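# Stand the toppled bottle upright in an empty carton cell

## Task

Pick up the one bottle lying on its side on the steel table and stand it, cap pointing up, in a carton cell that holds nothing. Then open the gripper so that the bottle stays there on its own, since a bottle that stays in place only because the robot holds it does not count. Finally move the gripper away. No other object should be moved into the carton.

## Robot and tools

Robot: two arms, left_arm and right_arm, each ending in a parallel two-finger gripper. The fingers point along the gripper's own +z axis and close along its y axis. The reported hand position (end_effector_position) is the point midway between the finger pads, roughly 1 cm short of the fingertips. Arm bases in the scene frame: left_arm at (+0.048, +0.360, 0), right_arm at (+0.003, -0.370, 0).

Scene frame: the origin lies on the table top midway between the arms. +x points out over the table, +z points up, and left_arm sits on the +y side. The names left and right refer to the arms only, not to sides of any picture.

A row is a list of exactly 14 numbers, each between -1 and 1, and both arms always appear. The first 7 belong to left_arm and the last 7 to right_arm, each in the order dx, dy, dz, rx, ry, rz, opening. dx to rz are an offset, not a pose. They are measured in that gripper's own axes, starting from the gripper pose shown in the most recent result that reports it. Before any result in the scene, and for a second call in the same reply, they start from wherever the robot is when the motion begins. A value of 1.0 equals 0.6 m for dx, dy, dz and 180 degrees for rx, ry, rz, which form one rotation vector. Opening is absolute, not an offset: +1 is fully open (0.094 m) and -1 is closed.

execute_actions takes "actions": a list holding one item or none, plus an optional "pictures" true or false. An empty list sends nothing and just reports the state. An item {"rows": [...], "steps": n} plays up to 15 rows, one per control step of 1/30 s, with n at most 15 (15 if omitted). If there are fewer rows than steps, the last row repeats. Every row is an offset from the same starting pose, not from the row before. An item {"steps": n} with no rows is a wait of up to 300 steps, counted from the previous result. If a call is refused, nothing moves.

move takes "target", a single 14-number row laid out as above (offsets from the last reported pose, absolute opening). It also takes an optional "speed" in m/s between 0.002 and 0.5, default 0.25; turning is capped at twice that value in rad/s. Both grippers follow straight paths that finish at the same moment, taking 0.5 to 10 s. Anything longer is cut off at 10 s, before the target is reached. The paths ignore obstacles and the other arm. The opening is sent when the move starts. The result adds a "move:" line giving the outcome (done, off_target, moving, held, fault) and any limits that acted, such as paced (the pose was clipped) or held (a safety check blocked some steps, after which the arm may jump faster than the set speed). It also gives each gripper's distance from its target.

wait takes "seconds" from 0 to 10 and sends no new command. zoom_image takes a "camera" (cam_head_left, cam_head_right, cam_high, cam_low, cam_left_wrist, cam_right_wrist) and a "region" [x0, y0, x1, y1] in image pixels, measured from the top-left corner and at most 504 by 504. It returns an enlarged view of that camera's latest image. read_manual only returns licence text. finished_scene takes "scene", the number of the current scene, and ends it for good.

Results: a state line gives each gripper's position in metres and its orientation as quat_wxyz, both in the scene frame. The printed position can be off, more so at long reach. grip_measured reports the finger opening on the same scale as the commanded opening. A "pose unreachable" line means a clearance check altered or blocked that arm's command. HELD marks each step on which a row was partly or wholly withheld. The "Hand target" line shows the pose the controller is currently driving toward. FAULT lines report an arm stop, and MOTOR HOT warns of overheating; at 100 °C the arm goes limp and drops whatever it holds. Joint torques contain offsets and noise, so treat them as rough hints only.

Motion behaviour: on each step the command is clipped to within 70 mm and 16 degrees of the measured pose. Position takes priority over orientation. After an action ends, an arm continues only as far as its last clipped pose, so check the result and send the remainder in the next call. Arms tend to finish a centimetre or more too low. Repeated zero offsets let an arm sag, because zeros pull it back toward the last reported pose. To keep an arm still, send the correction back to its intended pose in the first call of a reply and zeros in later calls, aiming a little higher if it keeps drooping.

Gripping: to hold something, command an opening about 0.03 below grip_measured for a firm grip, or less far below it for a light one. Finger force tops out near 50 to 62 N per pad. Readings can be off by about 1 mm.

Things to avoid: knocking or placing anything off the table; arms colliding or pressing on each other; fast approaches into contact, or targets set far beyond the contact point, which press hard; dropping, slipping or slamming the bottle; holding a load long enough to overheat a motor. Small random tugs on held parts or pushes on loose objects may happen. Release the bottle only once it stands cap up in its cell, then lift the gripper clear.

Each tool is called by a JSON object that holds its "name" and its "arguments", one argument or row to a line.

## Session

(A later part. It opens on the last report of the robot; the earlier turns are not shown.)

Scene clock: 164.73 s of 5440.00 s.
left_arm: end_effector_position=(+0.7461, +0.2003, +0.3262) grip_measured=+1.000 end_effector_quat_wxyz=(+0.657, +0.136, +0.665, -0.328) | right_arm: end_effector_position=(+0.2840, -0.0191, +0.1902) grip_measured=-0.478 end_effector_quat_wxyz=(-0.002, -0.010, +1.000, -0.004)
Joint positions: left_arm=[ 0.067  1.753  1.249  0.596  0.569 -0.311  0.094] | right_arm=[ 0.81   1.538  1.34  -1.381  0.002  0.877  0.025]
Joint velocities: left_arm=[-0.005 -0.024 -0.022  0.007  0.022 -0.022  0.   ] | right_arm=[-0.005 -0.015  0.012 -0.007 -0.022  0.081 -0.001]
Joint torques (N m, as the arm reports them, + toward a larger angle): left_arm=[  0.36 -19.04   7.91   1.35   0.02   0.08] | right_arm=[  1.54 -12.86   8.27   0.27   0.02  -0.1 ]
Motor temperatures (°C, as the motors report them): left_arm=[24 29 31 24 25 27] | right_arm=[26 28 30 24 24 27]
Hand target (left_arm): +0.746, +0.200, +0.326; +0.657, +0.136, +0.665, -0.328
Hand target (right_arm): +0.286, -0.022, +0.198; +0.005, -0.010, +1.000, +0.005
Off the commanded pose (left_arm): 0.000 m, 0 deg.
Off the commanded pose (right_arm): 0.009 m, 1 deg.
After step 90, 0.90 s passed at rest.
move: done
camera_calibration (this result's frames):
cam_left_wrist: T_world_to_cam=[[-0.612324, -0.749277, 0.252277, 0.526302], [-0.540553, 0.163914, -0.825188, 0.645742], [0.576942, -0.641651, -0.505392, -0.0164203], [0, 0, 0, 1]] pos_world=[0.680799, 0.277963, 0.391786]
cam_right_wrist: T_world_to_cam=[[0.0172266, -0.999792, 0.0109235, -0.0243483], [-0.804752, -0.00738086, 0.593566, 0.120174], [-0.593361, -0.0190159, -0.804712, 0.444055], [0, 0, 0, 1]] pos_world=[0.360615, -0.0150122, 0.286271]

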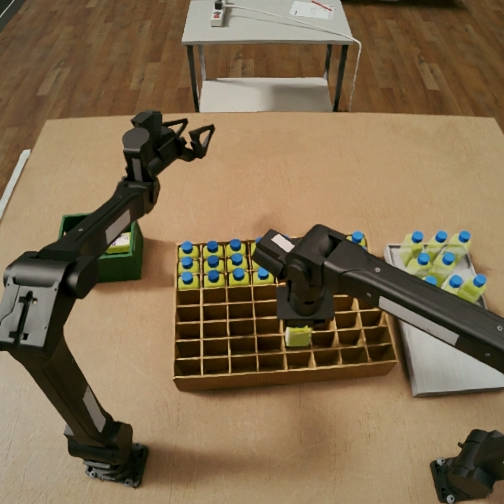

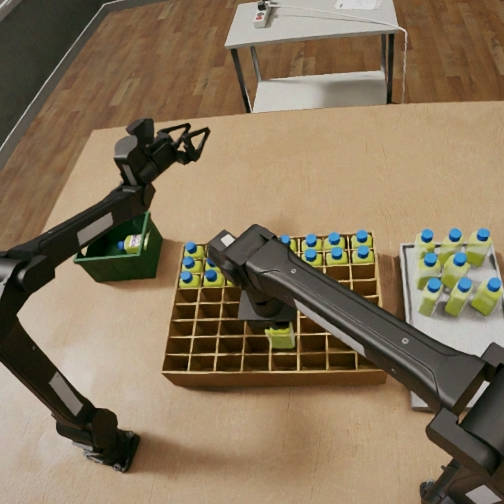

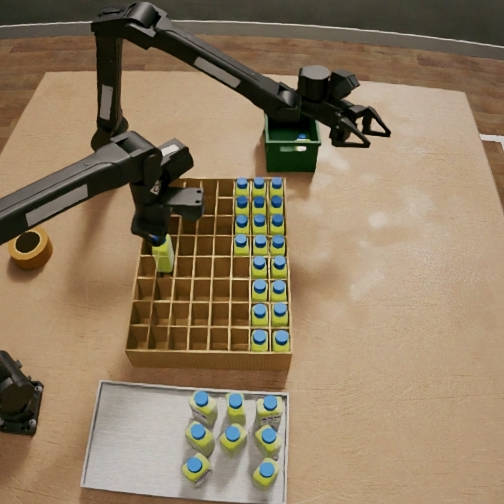

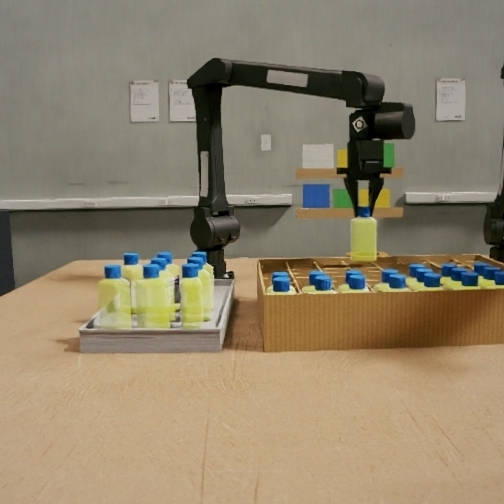

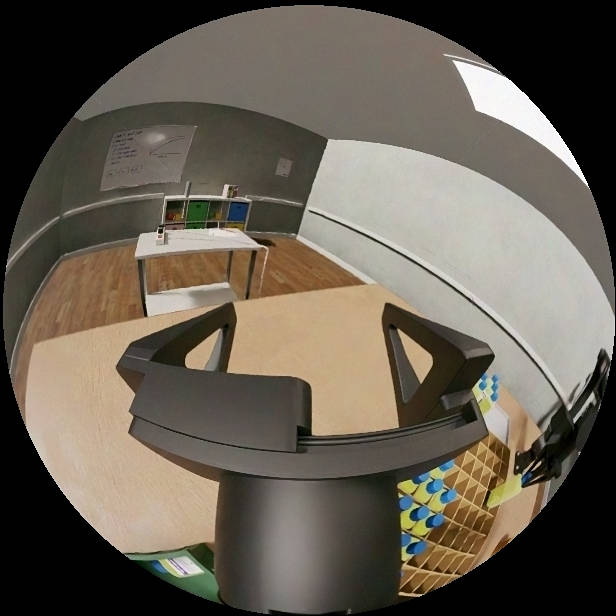

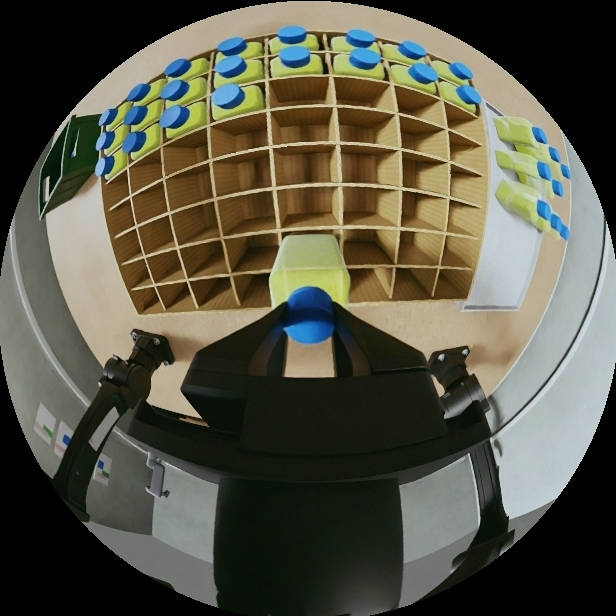

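{"name": "move", "arguments": {
  "target": [0,0,0,0,0,0,1,-0.008,0.010,0.04,-0.006,-0.005,0,-0.53],
  "speed": 0.03
}}

{"name": "zoom_image", "arguments": {
  "camera": "cam_right_wrist",
  "region": [180,120,440,380]
}}

Scene clock: 175.67 s of 5440.00 s.
left_arm: end_effector_position=(+0.7461, +0.2003, +0.3262) grip_measured=+1.000 end_effector_quat_wxyz=(+0.657, +0.136, +0.665, -0.328) | right_arm: end_effector_position=(+0.2867, -0.0158, +0.1770) grip_measured=-0.478 end_effector_quat_wxyz=(+0.007, -0.010, +1.000, +0.007)
Joint positions: left_arm=[ 0.067  1.753  1.249  0.596  0.569 -0.311  0.094] | right_arm=[ 0.81   1.539  1.305 -1.317  0.002  0.877  0.025]
Joint velocities: left_arm=[ 0.005  0.005 -0.007 -0.012  0.066  0.022  0.   ] | right_arm=[-0.015  0.005  0.002  0.017  0.007 -0.051 -0.001]
Joint torques (N m, as the arm reports them, + toward a larger angle): left_arm=[  0.53 -19.08   7.92   1.34   0.01   0.07] | right_arm=[  2.45 -10.1    7.54   1.04   0.03   0.01]
Motor temperatures (°C, as the motors report them): left_arm=[24 29 31 24 25 27] | right_arm=[26 28 29 24 24 27]
Hand target (left_arm): +0.746, +0.200, +0.326; +0.657, +0.136, +0.665, -0.328
Hand target (right_arm): +0.288, -0.013, +0.166; +0.006, -0.010, +1.000, +0.006
Off the commanded pose (left_arm): 0.000 m, 0 deg.
Off the commanded pose (right_arm): 0.011 m, 0 deg.
After step 90, 6.87 s passed at rest.
move: off_target (right_arm)
camera_calibration (this result's frames):
cam_left_wrist: T_world_to_cam=[[-0.612324, -0.749277, 0.252277, 0.526302], [-0.540553, 0.163914, -0.825188, 0.645742], [0.576942, -0.641651, -0.505392, -0.0164203], [0, 0, 0, 1]] pos_world=[0.680799, 0.277963, 0.391786]
cam_right_wrist: T_world_to_cam=[[0.0172233, -0.999796, -0.010543, -0.0171396], [-0.814936, -0.0201465, 0.5792, 0.135446], [-0.579295, -0.00138386, -0.815117, 0.433115], [0, 0, 0, 1]] pos_world=[0.361576, -0.013808, 0.274409]

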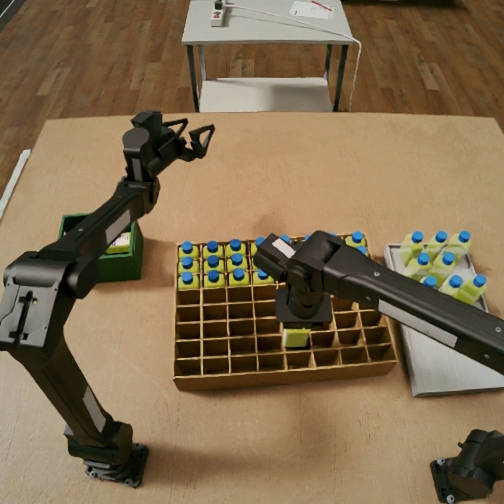

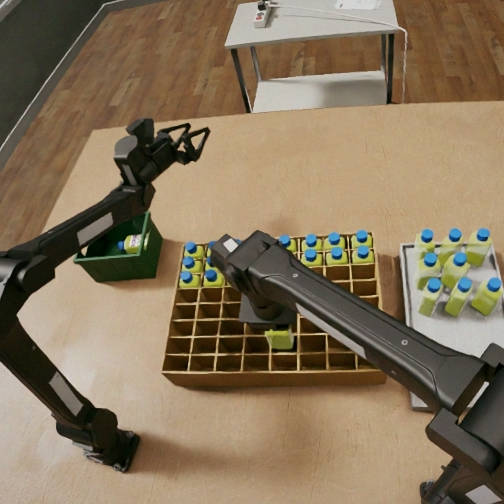

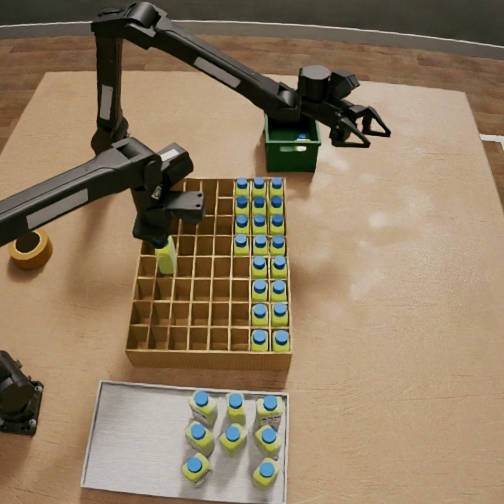

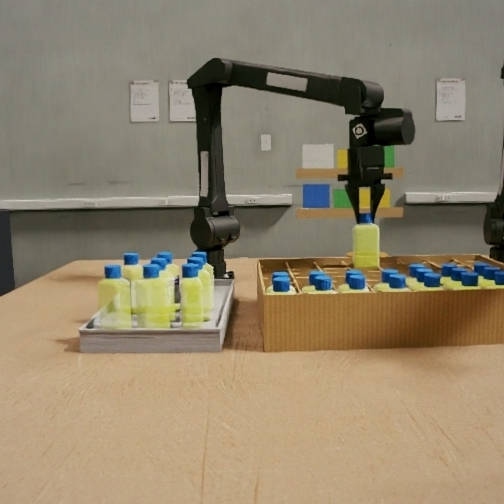

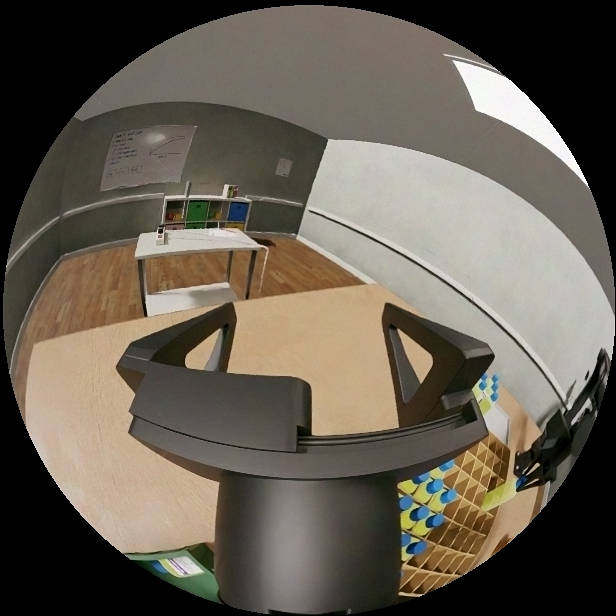

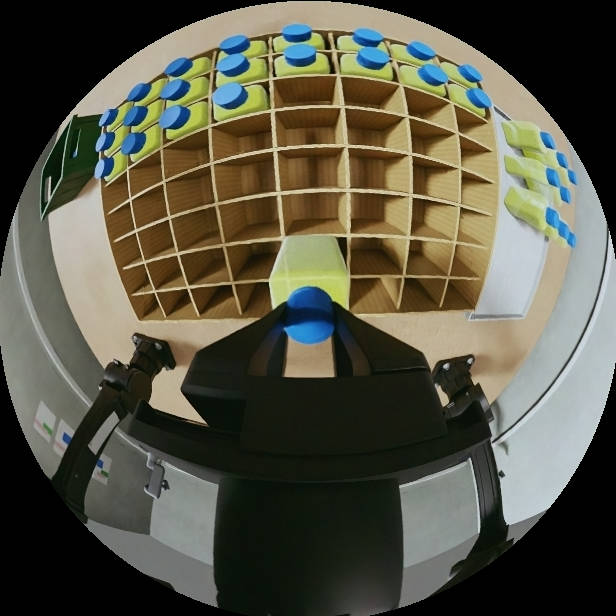

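Region (180, 120, 440, 380) of cam_right_wrist's 616x616 image, scaled by 1.938, with more detail than that image has.

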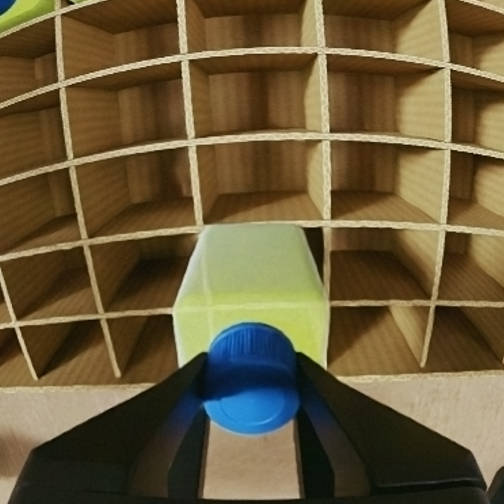

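{"name": "move", "arguments": {
  "target": [0,0,0,0,0,0,1,0.002,-0.005,0.09,0.004,0.004,0,-0.53],
  "speed": 0.04
}}

Scene clock: 179.87 s of 5440.00 s.
left_arm: end_effector_position=(+0.7461, +0.2003, +0.3262) grip_measured=+1.000 end_effector_quat_wxyz=(+0.657, +0.136, +0.665, -0.328) | right_arm: end_effector_position=(+0.2841, -0.0190, +0.1735) grip_measured=-0.478 end_effector_quat_wxyz=(+0.022, -0.010, +0.999, +0.026)
Joint positions: left_arm=[ 0.067  1.753  1.249  0.596  0.569 -0.311  0.094] | right_arm=[ 0.81   1.5    1.251 -1.253  0.002  0.877  0.025]
Joint velocities: left_arm=[-0.015 -0.015 -0.012 -0.007  0.037 -0.066  0.   ] | right_arm=[-0.005 -0.015  0.012  0.007 -0.037  0.007  0.001]
Joint torques (N m, as the arm reports them, + toward a larger angle): left_arm=[  0.58 -19.22   7.86   1.34   0.     0.09] | right_arm=[ 2.26 -5.76  5.01  2.19 -0.04 -0.07]
Motor temperatures (°C, as the motors report them): left_arm=[24 29 31 24 25 27] | right_arm=[26 28 29 24 24 27]
Hand target (left_arm): +0.746, +0.200, +0.326; +0.657, +0.136, +0.665, -0.328
Hand target (right_arm): +0.284, -0.021, +0.126; +0.000, -0.010, +1.000, +0.001
Off the commanded pose (left_arm): 0.000 m, 0 deg.
Off the commanded pose (right_arm): 0.051 m, 4 deg.
move: off_target (right_arm)
camera_calibration (this result's frames):
cam_left_wrist: T_world_to_cam=[[-0.612324, -0.749277, 0.252277, 0.526302], [-0.540553, 0.163914, -0.825188, 0.645742], [0.576942, -0.641651, -0.505392, -0.0164203], [0, 0, 0, 1]] pos_world=[0.680799, 0.277963, 0.391786]
cam_right_wrist: T_world_to_cam=[[0.0181058, -0.99869, -0.0478597, -0.0140805], [-0.832046, -0.0415927, 0.553145, 0.144269], [-0.554411, 0.0298063, -0.831709, 0.425235], [0, 0, 0, 1]] pos_world=[0.356049, -0.0207362, 0.273196]

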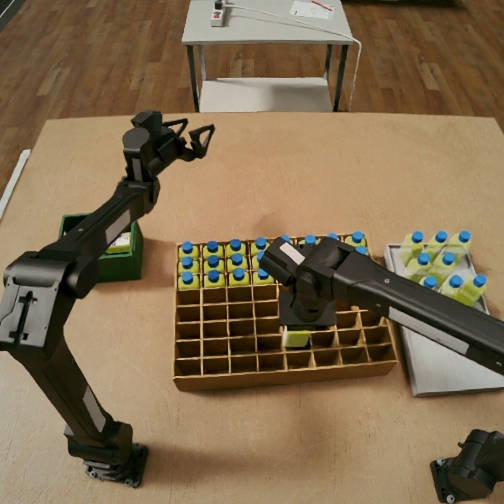

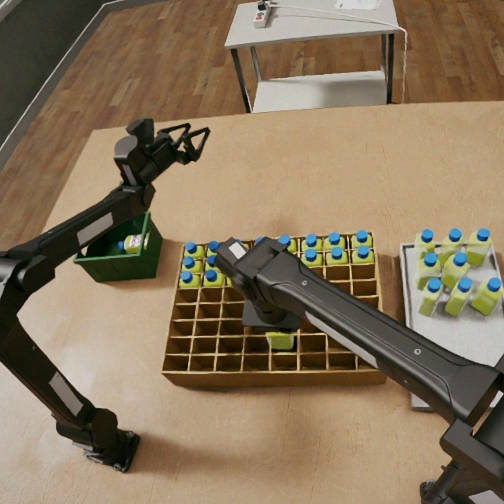

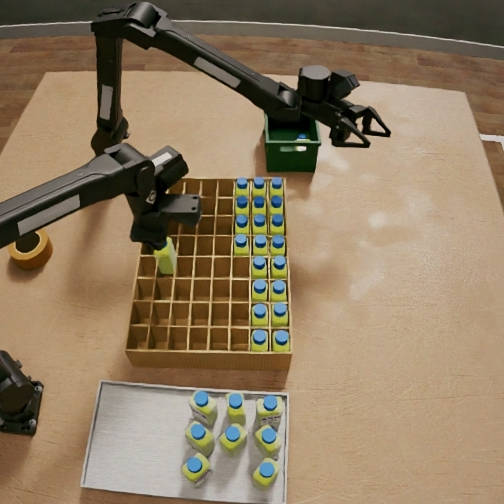

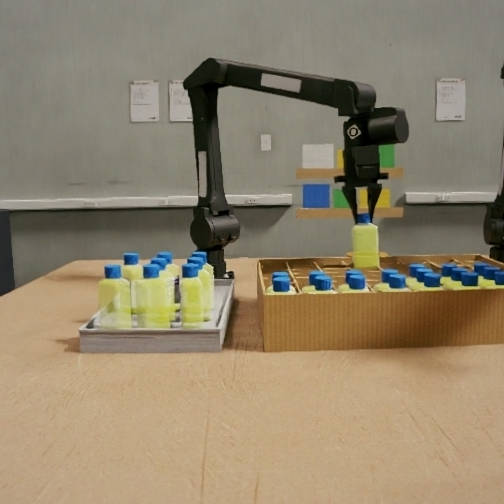

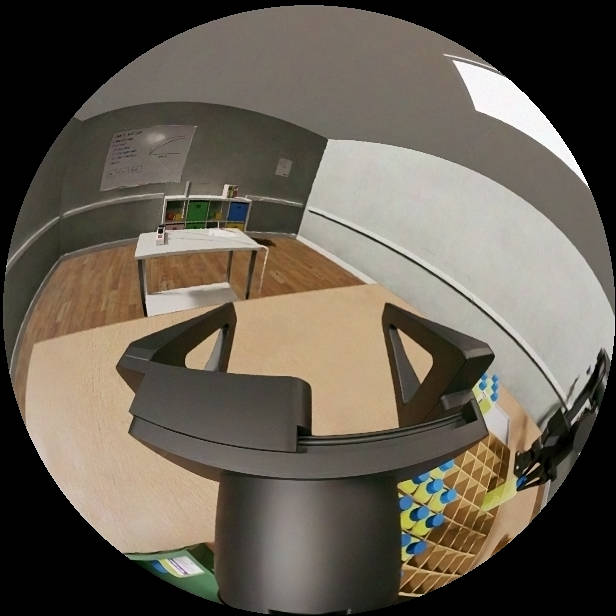

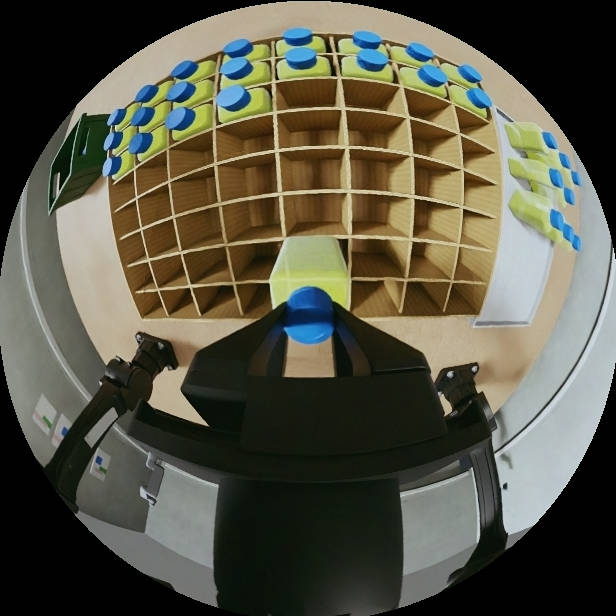

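{"name": "move", "arguments": {
  "target": [0,0,0,0,0,0,1,0,0,-0.06,0.012,0.012,0,-0.53],
  "speed": 0.04
}}

{"name": "zoom_image", "arguments": {
  "camera": "cam_right_wrist",
  "region": [180,120,440,380]
}}

Scene clock: 183.97 s of 5440.00 s.
left_arm: end_effector_position=(+0.7461, +0.2003, +0.3262) grip_measured=+1.000 end_effector_quat_wxyz=(+0.657, +0.136, +0.665, -0.328) | right_arm: end_effector_position=(+0.2690, -0.0371, +0.1886) grip_measured=-0.478 end_effector_quat_wxyz=(-0.010, -0.010, +1.000, -0.012)
Joint positions: left_arm=[ 0.067  1.753  1.249  0.596  0.569 -0.311  0.094] | right_arm=[ 0.81   1.494  1.285 -1.394 -0.001  0.877  0.025]
Joint velocities: left_arm=[ 0.005 -0.015 -0.007  0.002 -0.037  0.081  0.   ] | right_arm=[ 0.005  0.005 -0.017 -0.007  0.007 -0.066  0.   ]
Joint torques (N m, as the arm reports them, + toward a larger angle): left_arm=[  0.46 -19.12   7.83   1.36   0.02   0.08] | right_arm=[ 2.31 -9.93 13.52 -0.11 -0.04 -0.04]
Motor temperatures (°C, as the motors report them): left_arm=[24 29 31 24 25 27] | right_arm=[26 28 29 24 24 27]
Hand target (left_arm): +0.746, +0.200, +0.326; +0.657, +0.136, +0.665, -0.328
Hand target (right_arm): +0.282, -0.022, +0.210; +0.004, -0.010, +1.000, +0.007
Off the commanded pose (left_arm): 0.000 m, 0 deg.
Off the commanded pose (right_arm): 0.030 m, 3 deg.
move: off_target (right_arm)
camera_calibration (this result's frames):
cam_left_wrist: T_world_to_cam=[[-0.612324, -0.749277, 0.252277, 0.526302], [-0.540553, 0.163914, -0.825188, 0.645742], [0.576942, -0.641651, -0.505392, -0.0164203], [0, 0, 0, 1]] pos_world=[0.680799, 0.277963, 0.391786]
cam_right_wrist: T_world_to_cam=[[0.0174864, -0.999485, 0.0269125, -0.0451151], [-0.794607, 0.00244553, 0.607119, 0.104023], [-0.606872, -0.0320012, -0.794155, 0.434639], [0, 0, 0, 1]] pos_world=[0.347217, -0.0314372, 0.28323]

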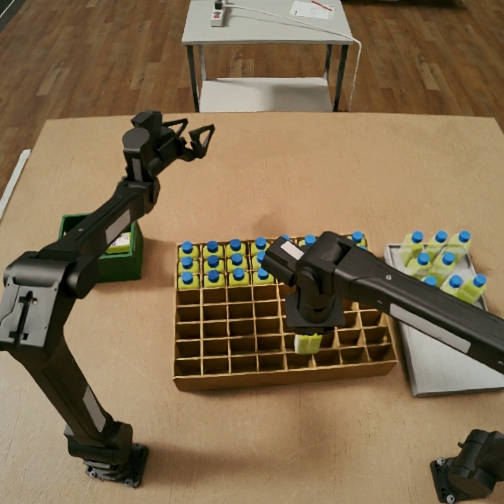

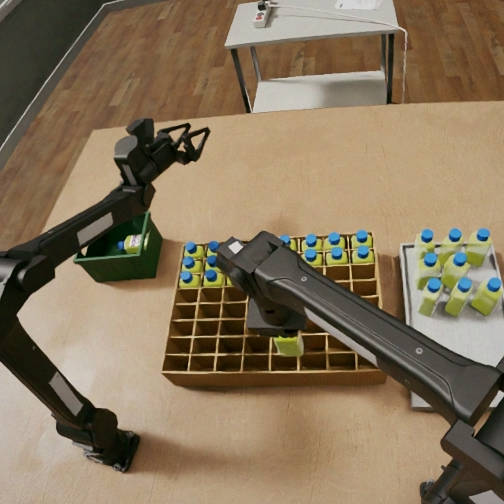

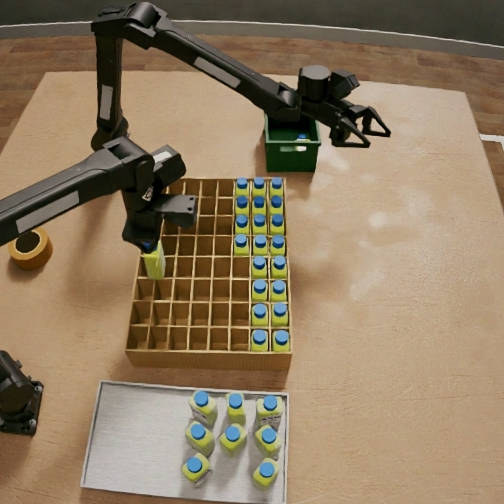

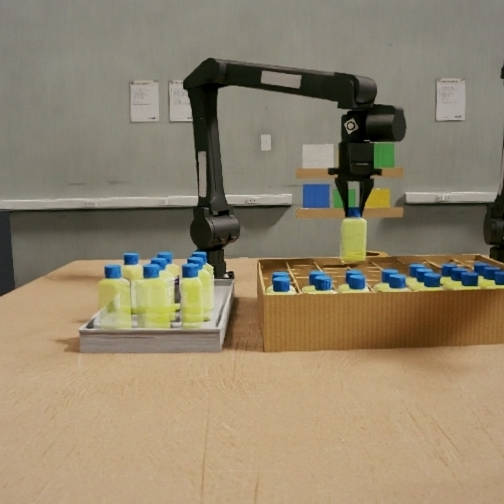

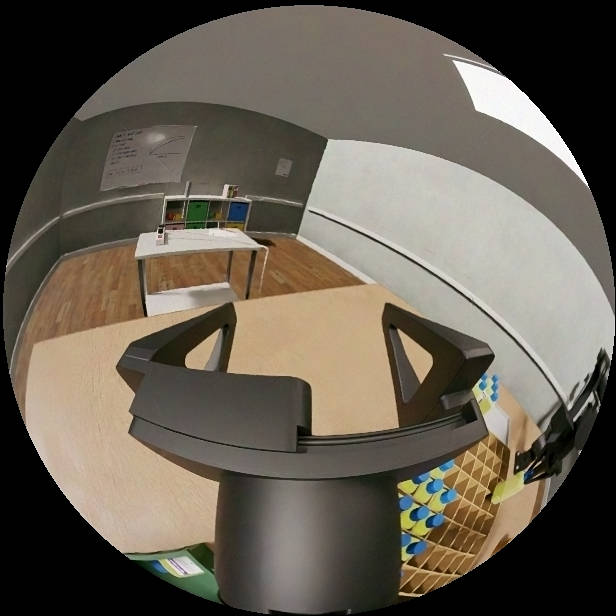

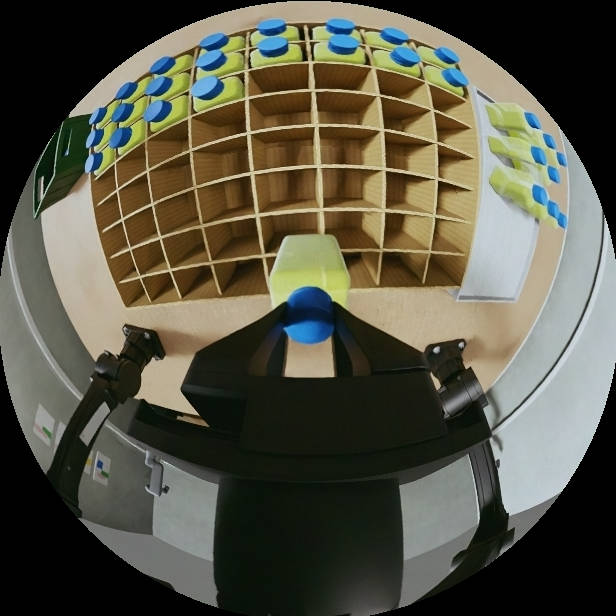

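Region (180, 120, 440, 380) of cam_right_wrist's 616x616 image, scaled by 1.938, with more detail than that image has.

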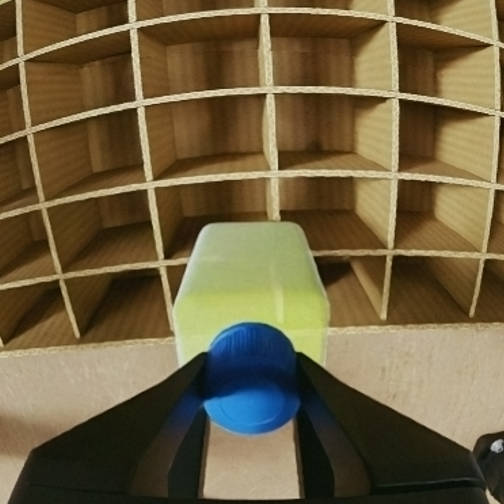

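{"name": "move", "arguments": {
  "target": [0,0,0,0,0,0,1,-0.035,0.043,-0.07,-0.015,-0.012,0,-0.53],
  "speed": 0.05
}}

{"name": "zoom_image", "arguments": {
  "camera": "cam_right_wrist",
  "region": [180,120,440,380]
}}

Scene clock: 190.07 s of 5440.00 s.
left_arm: end_effector_position=(+0.7461, +0.2003, +0.3262) grip_measured=+1.000 end_effector_quat_wxyz=(+0.657, +0.136, +0.665, -0.328) | right_arm: end_effector_position=(+0.2780, -0.0257, +0.2094) grip_measured=-0.478 end_effector_quat_wxyz=(-0.005, -0.010, +1.000, -0.005)
Joint positions: left_arm=[ 0.067  1.753  1.249  0.596  0.569 -0.311  0.094] | right_arm=[ 0.81   1.51   1.36  -1.434 -0.001  0.877  0.025]
Joint velocities: left_arm=[-0.024 -0.015 -0.022  0.007 -0.066 -0.051  0.   ] | right_arm=[-0.015  0.015  0.007 -0.017 -0.007  0.007 -0.001]
Joint torques (N m, as the arm reports them, + toward a larger angle): left_arm=[  0.57 -19.09   7.8    1.34   0.01   0.06] | right_arm=[  2.57 -10.46  13.56  -0.22  -0.03  -0.02]
Motor temperatures (°C, as the motors report them): left_arm=[24 29 31 24 25 27] | right_arm=[26 28 30 24 24 27]
Hand target (left_arm): +0.746, +0.200, +0.326; +0.657, +0.136, +0.665, -0.328
Hand target (right_arm): +0.289, -0.011, +0.230; +0.009, -0.010, +1.000, +0.013
Off the commanded pose (left_arm): 0.000 m, 0 deg.
Off the commanded pose (right_arm): 0.028 m, 2 deg.
After step 90, 1.73 s passed at rest.
move: off_target (right_arm)
camera_calibration (this result's frames):
cam_left_wrist: T_world_to_cam=[[-0.612324, -0.749277, 0.252277, 0.526302], [-0.540553, 0.163914, -0.825188, 0.645742], [0.576942, -0.641651, -0.505392, -0.0164203], [0, 0, 0, 1]] pos_world=[0.680799, 0.277963, 0.391786]
cam_right_wrist: T_world_to_cam=[[0.0172724, -0.999753, 0.0139782, -0.0317623], [-0.800919, -0.0054657, 0.598748, 0.101817], [-0.598524, -0.0215373, -0.800815, 0.456378], [0, 0, 0, 1]] pos_world=[0.355249, -0.0213688, 0.304956]

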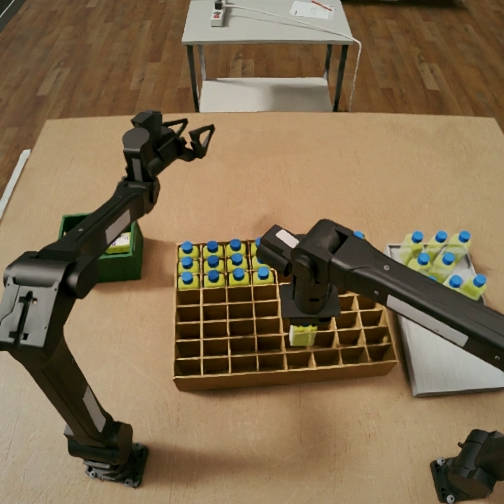

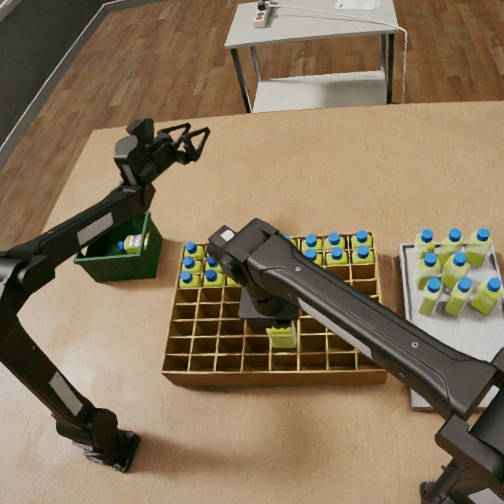

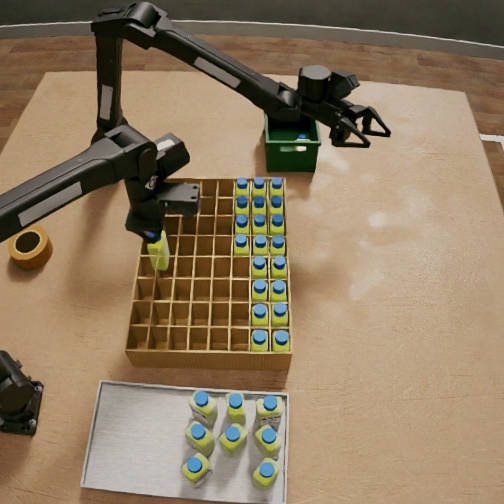

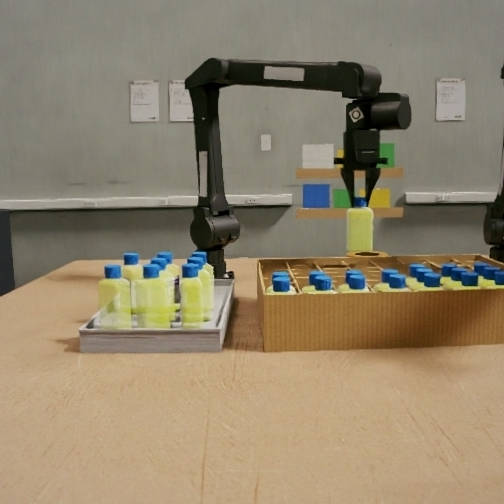

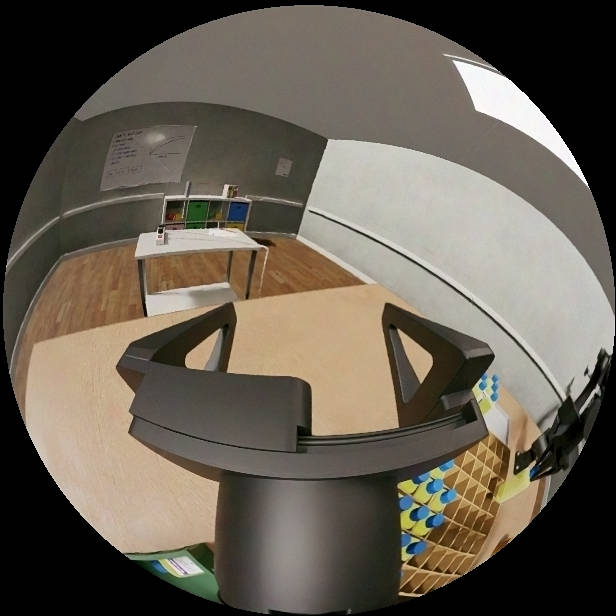

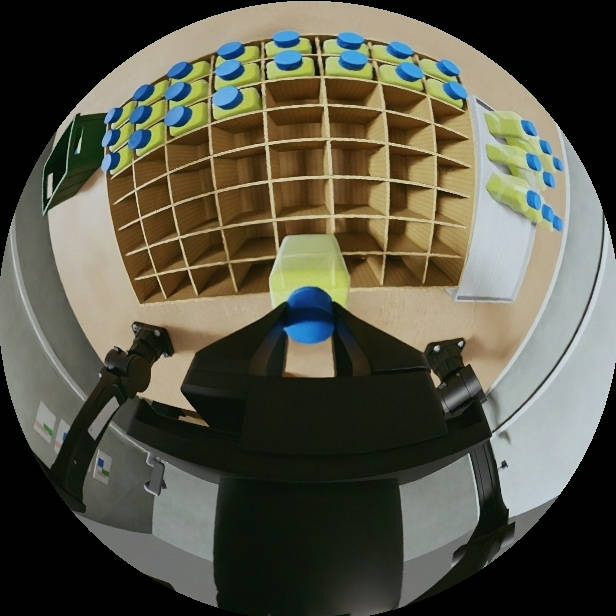

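Region (180, 120, 440, 380) of cam_right_wrist's 616x616 image, scaled by 1.938, with more detail than that image has.

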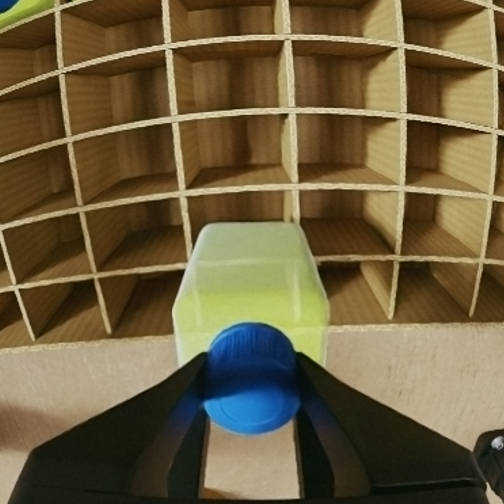

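{"name": "move", "arguments": {
  "target": [0,0,0,0,0,0,1,-0.027,0.033,0.02,-0.006,-0.005,0,-0.53],
  "speed": 0.04
}}

{"name": "zoom_image", "arguments": {
  "camera": "cam_right_wrist",
  "region": [180,120,440,380]
}}

Scene clock: 195.27 s of 5440.00 s.
left_arm: end_effector_position=(+0.7461, +0.2003, +0.3262) grip_measured=+1.000 end_effector_quat_wxyz=(+0.657, +0.136, +0.665, -0.328) | right_arm: end_effector_position=(+0.2859, -0.0159, +0.1896) grip_measured=-0.478 end_effector_quat_wxyz=(-0.008, -0.010, +1.000, -0.008)
Joint positions: left_arm=[ 0.067  1.753  1.249  0.596  0.569 -0.311  0.094] | right_arm=[ 0.81   1.557  1.36  -1.396 -0.001  0.877  0.025]
Joint velocities: left_arm=[-0.015 -0.005 -0.012 -0.017 -0.007 -0.007  0.   ] | right_arm=[-0.015 -0.005 -0.017  0.007 -0.037  0.022  0.001]
Joint torques (N m, as the arm reports them, + toward a larger angle): left_arm=[  0.51 -19.28   7.77   1.42   0.     0.08] | right_arm=[  2.58 -10.63  10.39   0.46   0.01   0.  ]
Motor temperatures (°C, as the motors report them): left_arm=[24 29 31 24 25 27] | right_arm=[26 28 31 24 24 27]
Hand target (left_arm): +0.746, +0.200, +0.326; +0.657, +0.136, +0.665, -0.328
Hand target (right_arm): +0.293, -0.006, +0.197; +0.003, -0.010, +1.000, +0.004
Off the commanded pose (left_arm): 0.000 m, 0 deg.
Off the commanded pose (right_arm): 0.015 m, 2 deg.
After step 90, 1.20 s passed at rest.
move: off_target (right_arm)
camera_calibration (this result's frames):
cam_left_wrist: T_world_to_cam=[[-0.612324, -0.749277, 0.252277, 0.526302], [-0.540553, 0.163914, -0.825188, 0.645742], [0.576942, -0.641651, -0.505392, -0.0164203], [0, 0, 0, 1]] pos_world=[0.680799, 0.277963, 0.391786]
cam_right_wrist: T_world_to_cam=[[0.0173577, -0.999646, 0.0201521, -0.0229954], [-0.797917, -0.00170359, 0.602764, 0.118448], [-0.602517, -0.0265423, -0.797665, 0.445879], [0, 0, 0, 1]] pos_world=[0.363561, -0.0109508, 0.284729]

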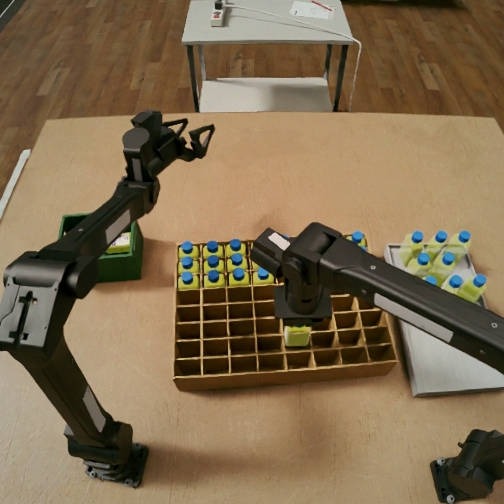

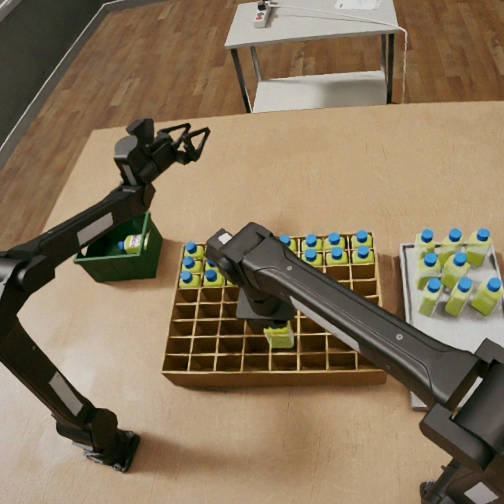

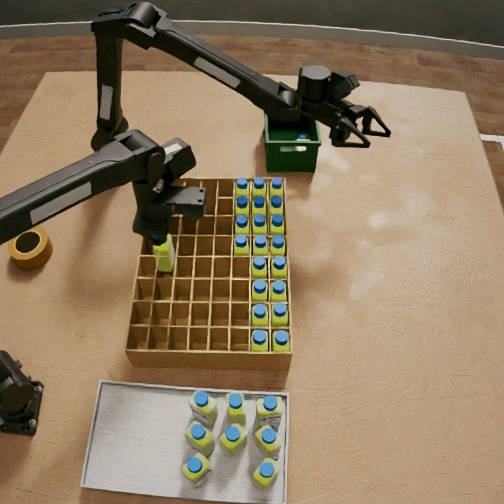

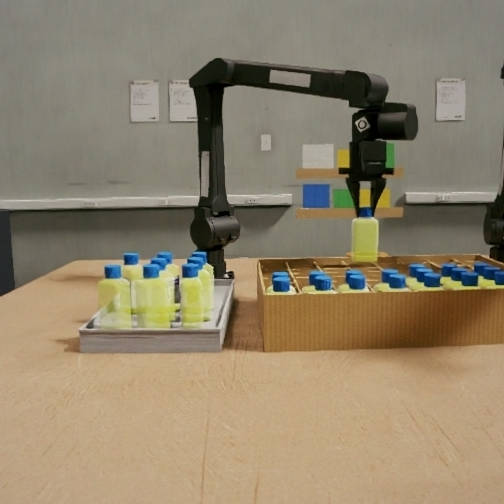

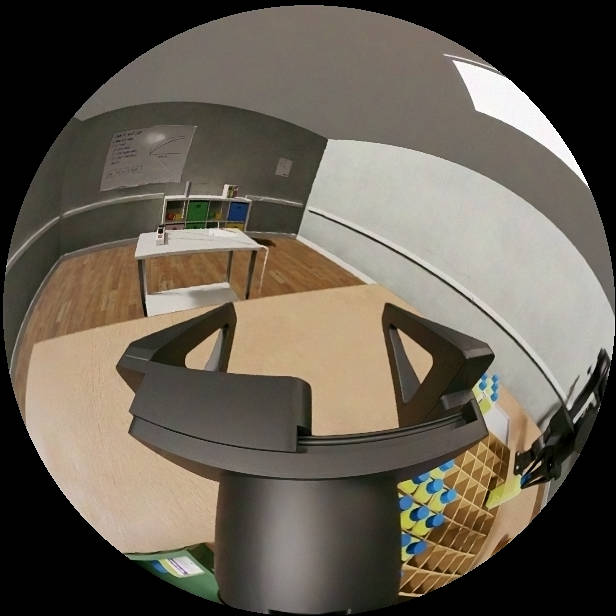

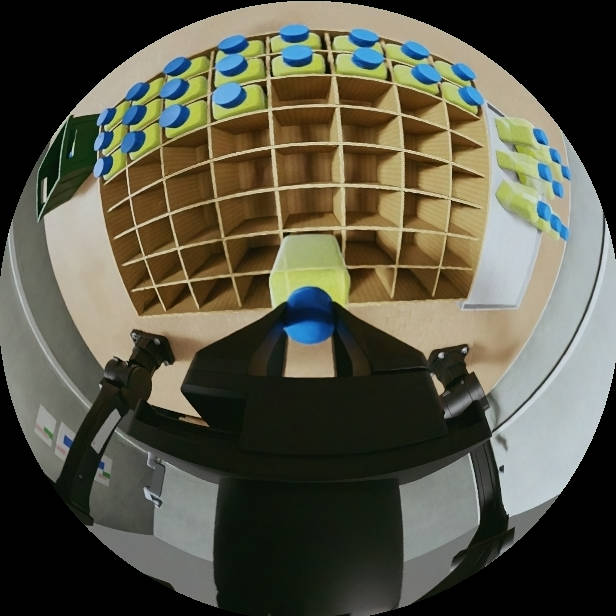

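Region (180, 120, 440, 380) of cam_right_wrist's 616x616 image, scaled by 1.938, with more detail than that image has.

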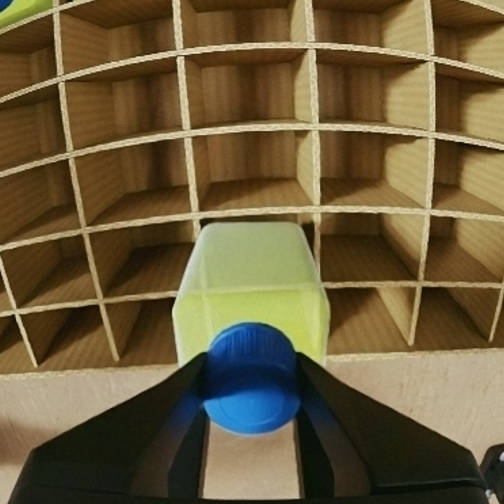

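{"name": "move", "arguments": {
  "target": [0,0,0,0,0,0,1,-0.004,0.005,0.04,-0.003,-0.003,0,-0.53],
  "speed": 0.03
}}

{"name": "zoom_image", "arguments": {
  "camera": "cam_right_wrist",
  "region": [180,120,440,380]
}}

Scene clock: 199.50 s of 5440.00 s.
left_arm: end_effector_position=(+0.7461, +0.2003, +0.3262) grip_measured=+1.000 end_effector_quat_wxyz=(+0.657, +0.136, +0.665, -0.328) | right_arm: end_effector_position=(+0.2854, -0.0165, +0.1706) grip_measured=-0.478 end_effector_quat_wxyz=(-0.005, -0.010, +1.000, -0.004)
Joint positions: left_arm=[ 0.067  1.753  1.249  0.596  0.569 -0.311  0.094] | right_arm=[ 0.81   1.559  1.312 -1.336 -0.001  0.877  0.025]
Joint velocities: left_arm=[ 0.005 -0.024 -0.002  0.007 -0.022  0.022  0.   ] | right_arm=[-0.005 -0.005  0.002  0.007 -0.007  0.007 -0.   ]
Joint torques (N m, as the arm reports them, + toward a larger angle): left_arm=[  0.6  -19.1    7.84   1.35   0.01   0.08] | right_arm=[  2.61 -10.79   8.21   0.75   0.07  -0.01]
Motor temperatures (°C, as the motors report them): left_arm=[24 29 31 24 25 27] | right_arm=[26 28 30 24 24 27]
Hand target (left_arm): +0.746, +0.200, +0.326; +0.657, +0.136, +0.665, -0.328
Hand target (right_arm): +0.288, -0.013, +0.166; -0.003, -0.010, +1.000, -0.003
Off the commanded pose (left_arm): 0.000 m, 0 deg.
Off the commanded pose (right_arm): 0.007 m, 0 deg.
After step 90, 0.13 s passed at rest.
move: done
camera_calibration (this result's frames):
cam_left_wrist: T_world_to_cam=[[-0.612324, -0.749277, 0.252277, 0.526302], [-0.540553, 0.163914, -0.825188, 0.645742], [0.576942, -0.641651, -0.505392, -0.0164203], [0, 0, 0, 1]] pos_world=[0.680799, 0.277963, 0.391786]
cam_right_wrist: T_world_to_cam=[[0.0172566, -0.999773, 0.0125081, -0.0218878], [-0.80163, -0.00635773, 0.597786, 0.131324], [-0.597571, -0.0203427, -0.801558, 0.429788], [0, 0, 0, 1]] pos_world=[0.36248, -0.0123048, 0.26627]

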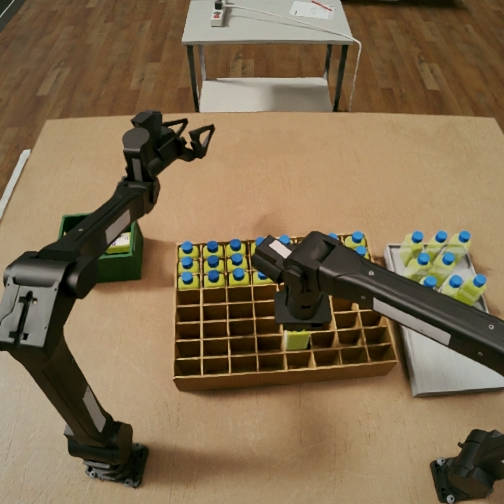

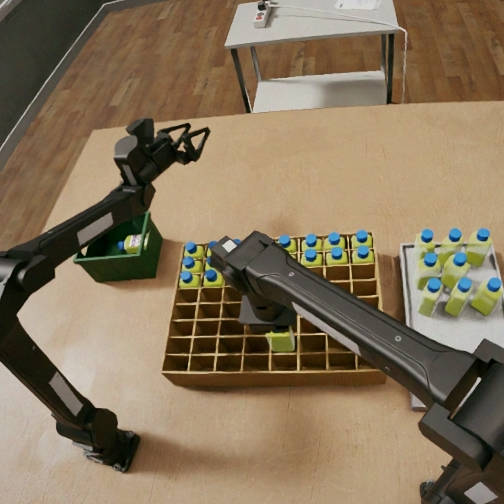

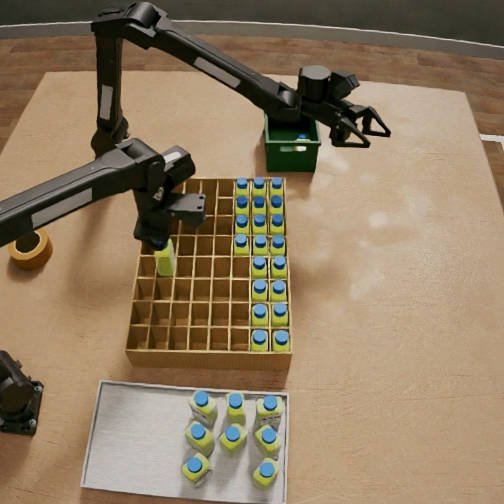

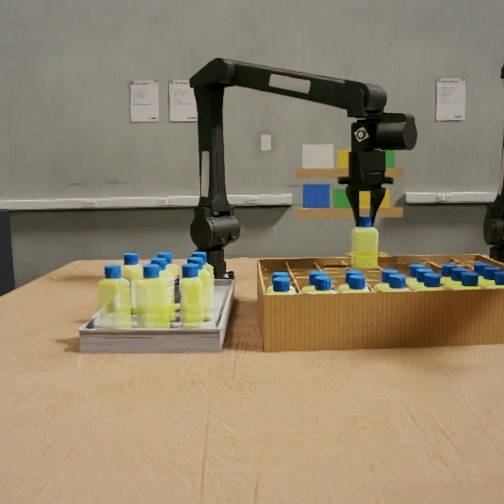

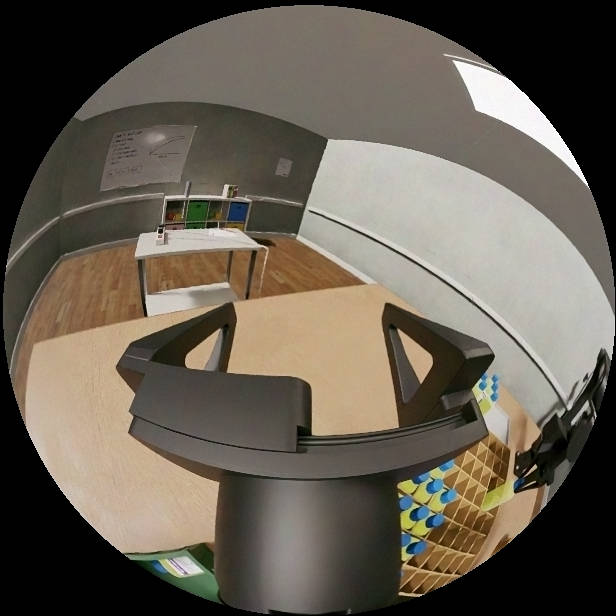

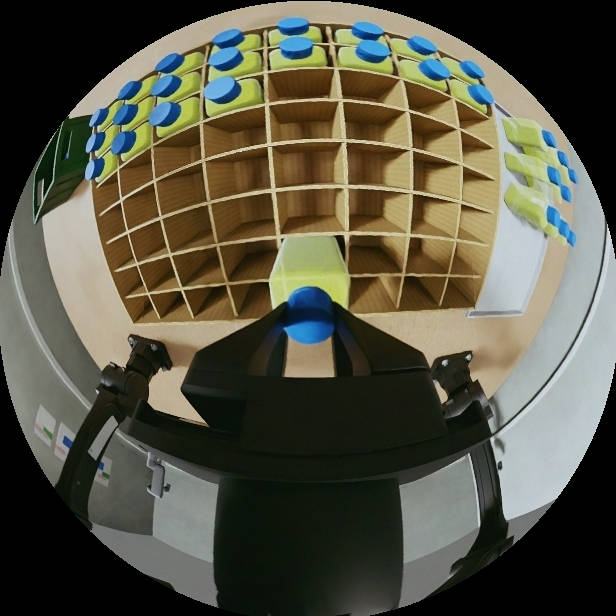

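Region (180, 120, 440, 380) of cam_right_wrist's 616x616 image, scaled by 1.938, with more detail than that image has.

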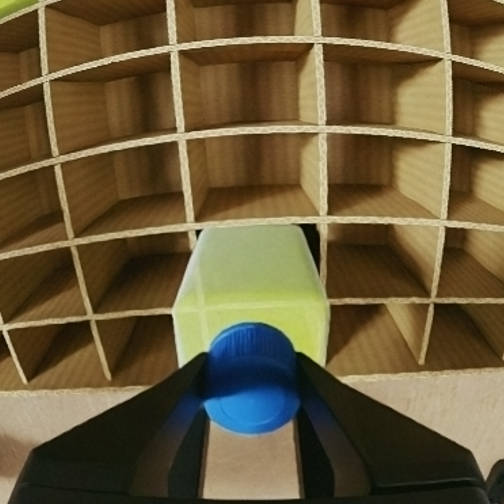

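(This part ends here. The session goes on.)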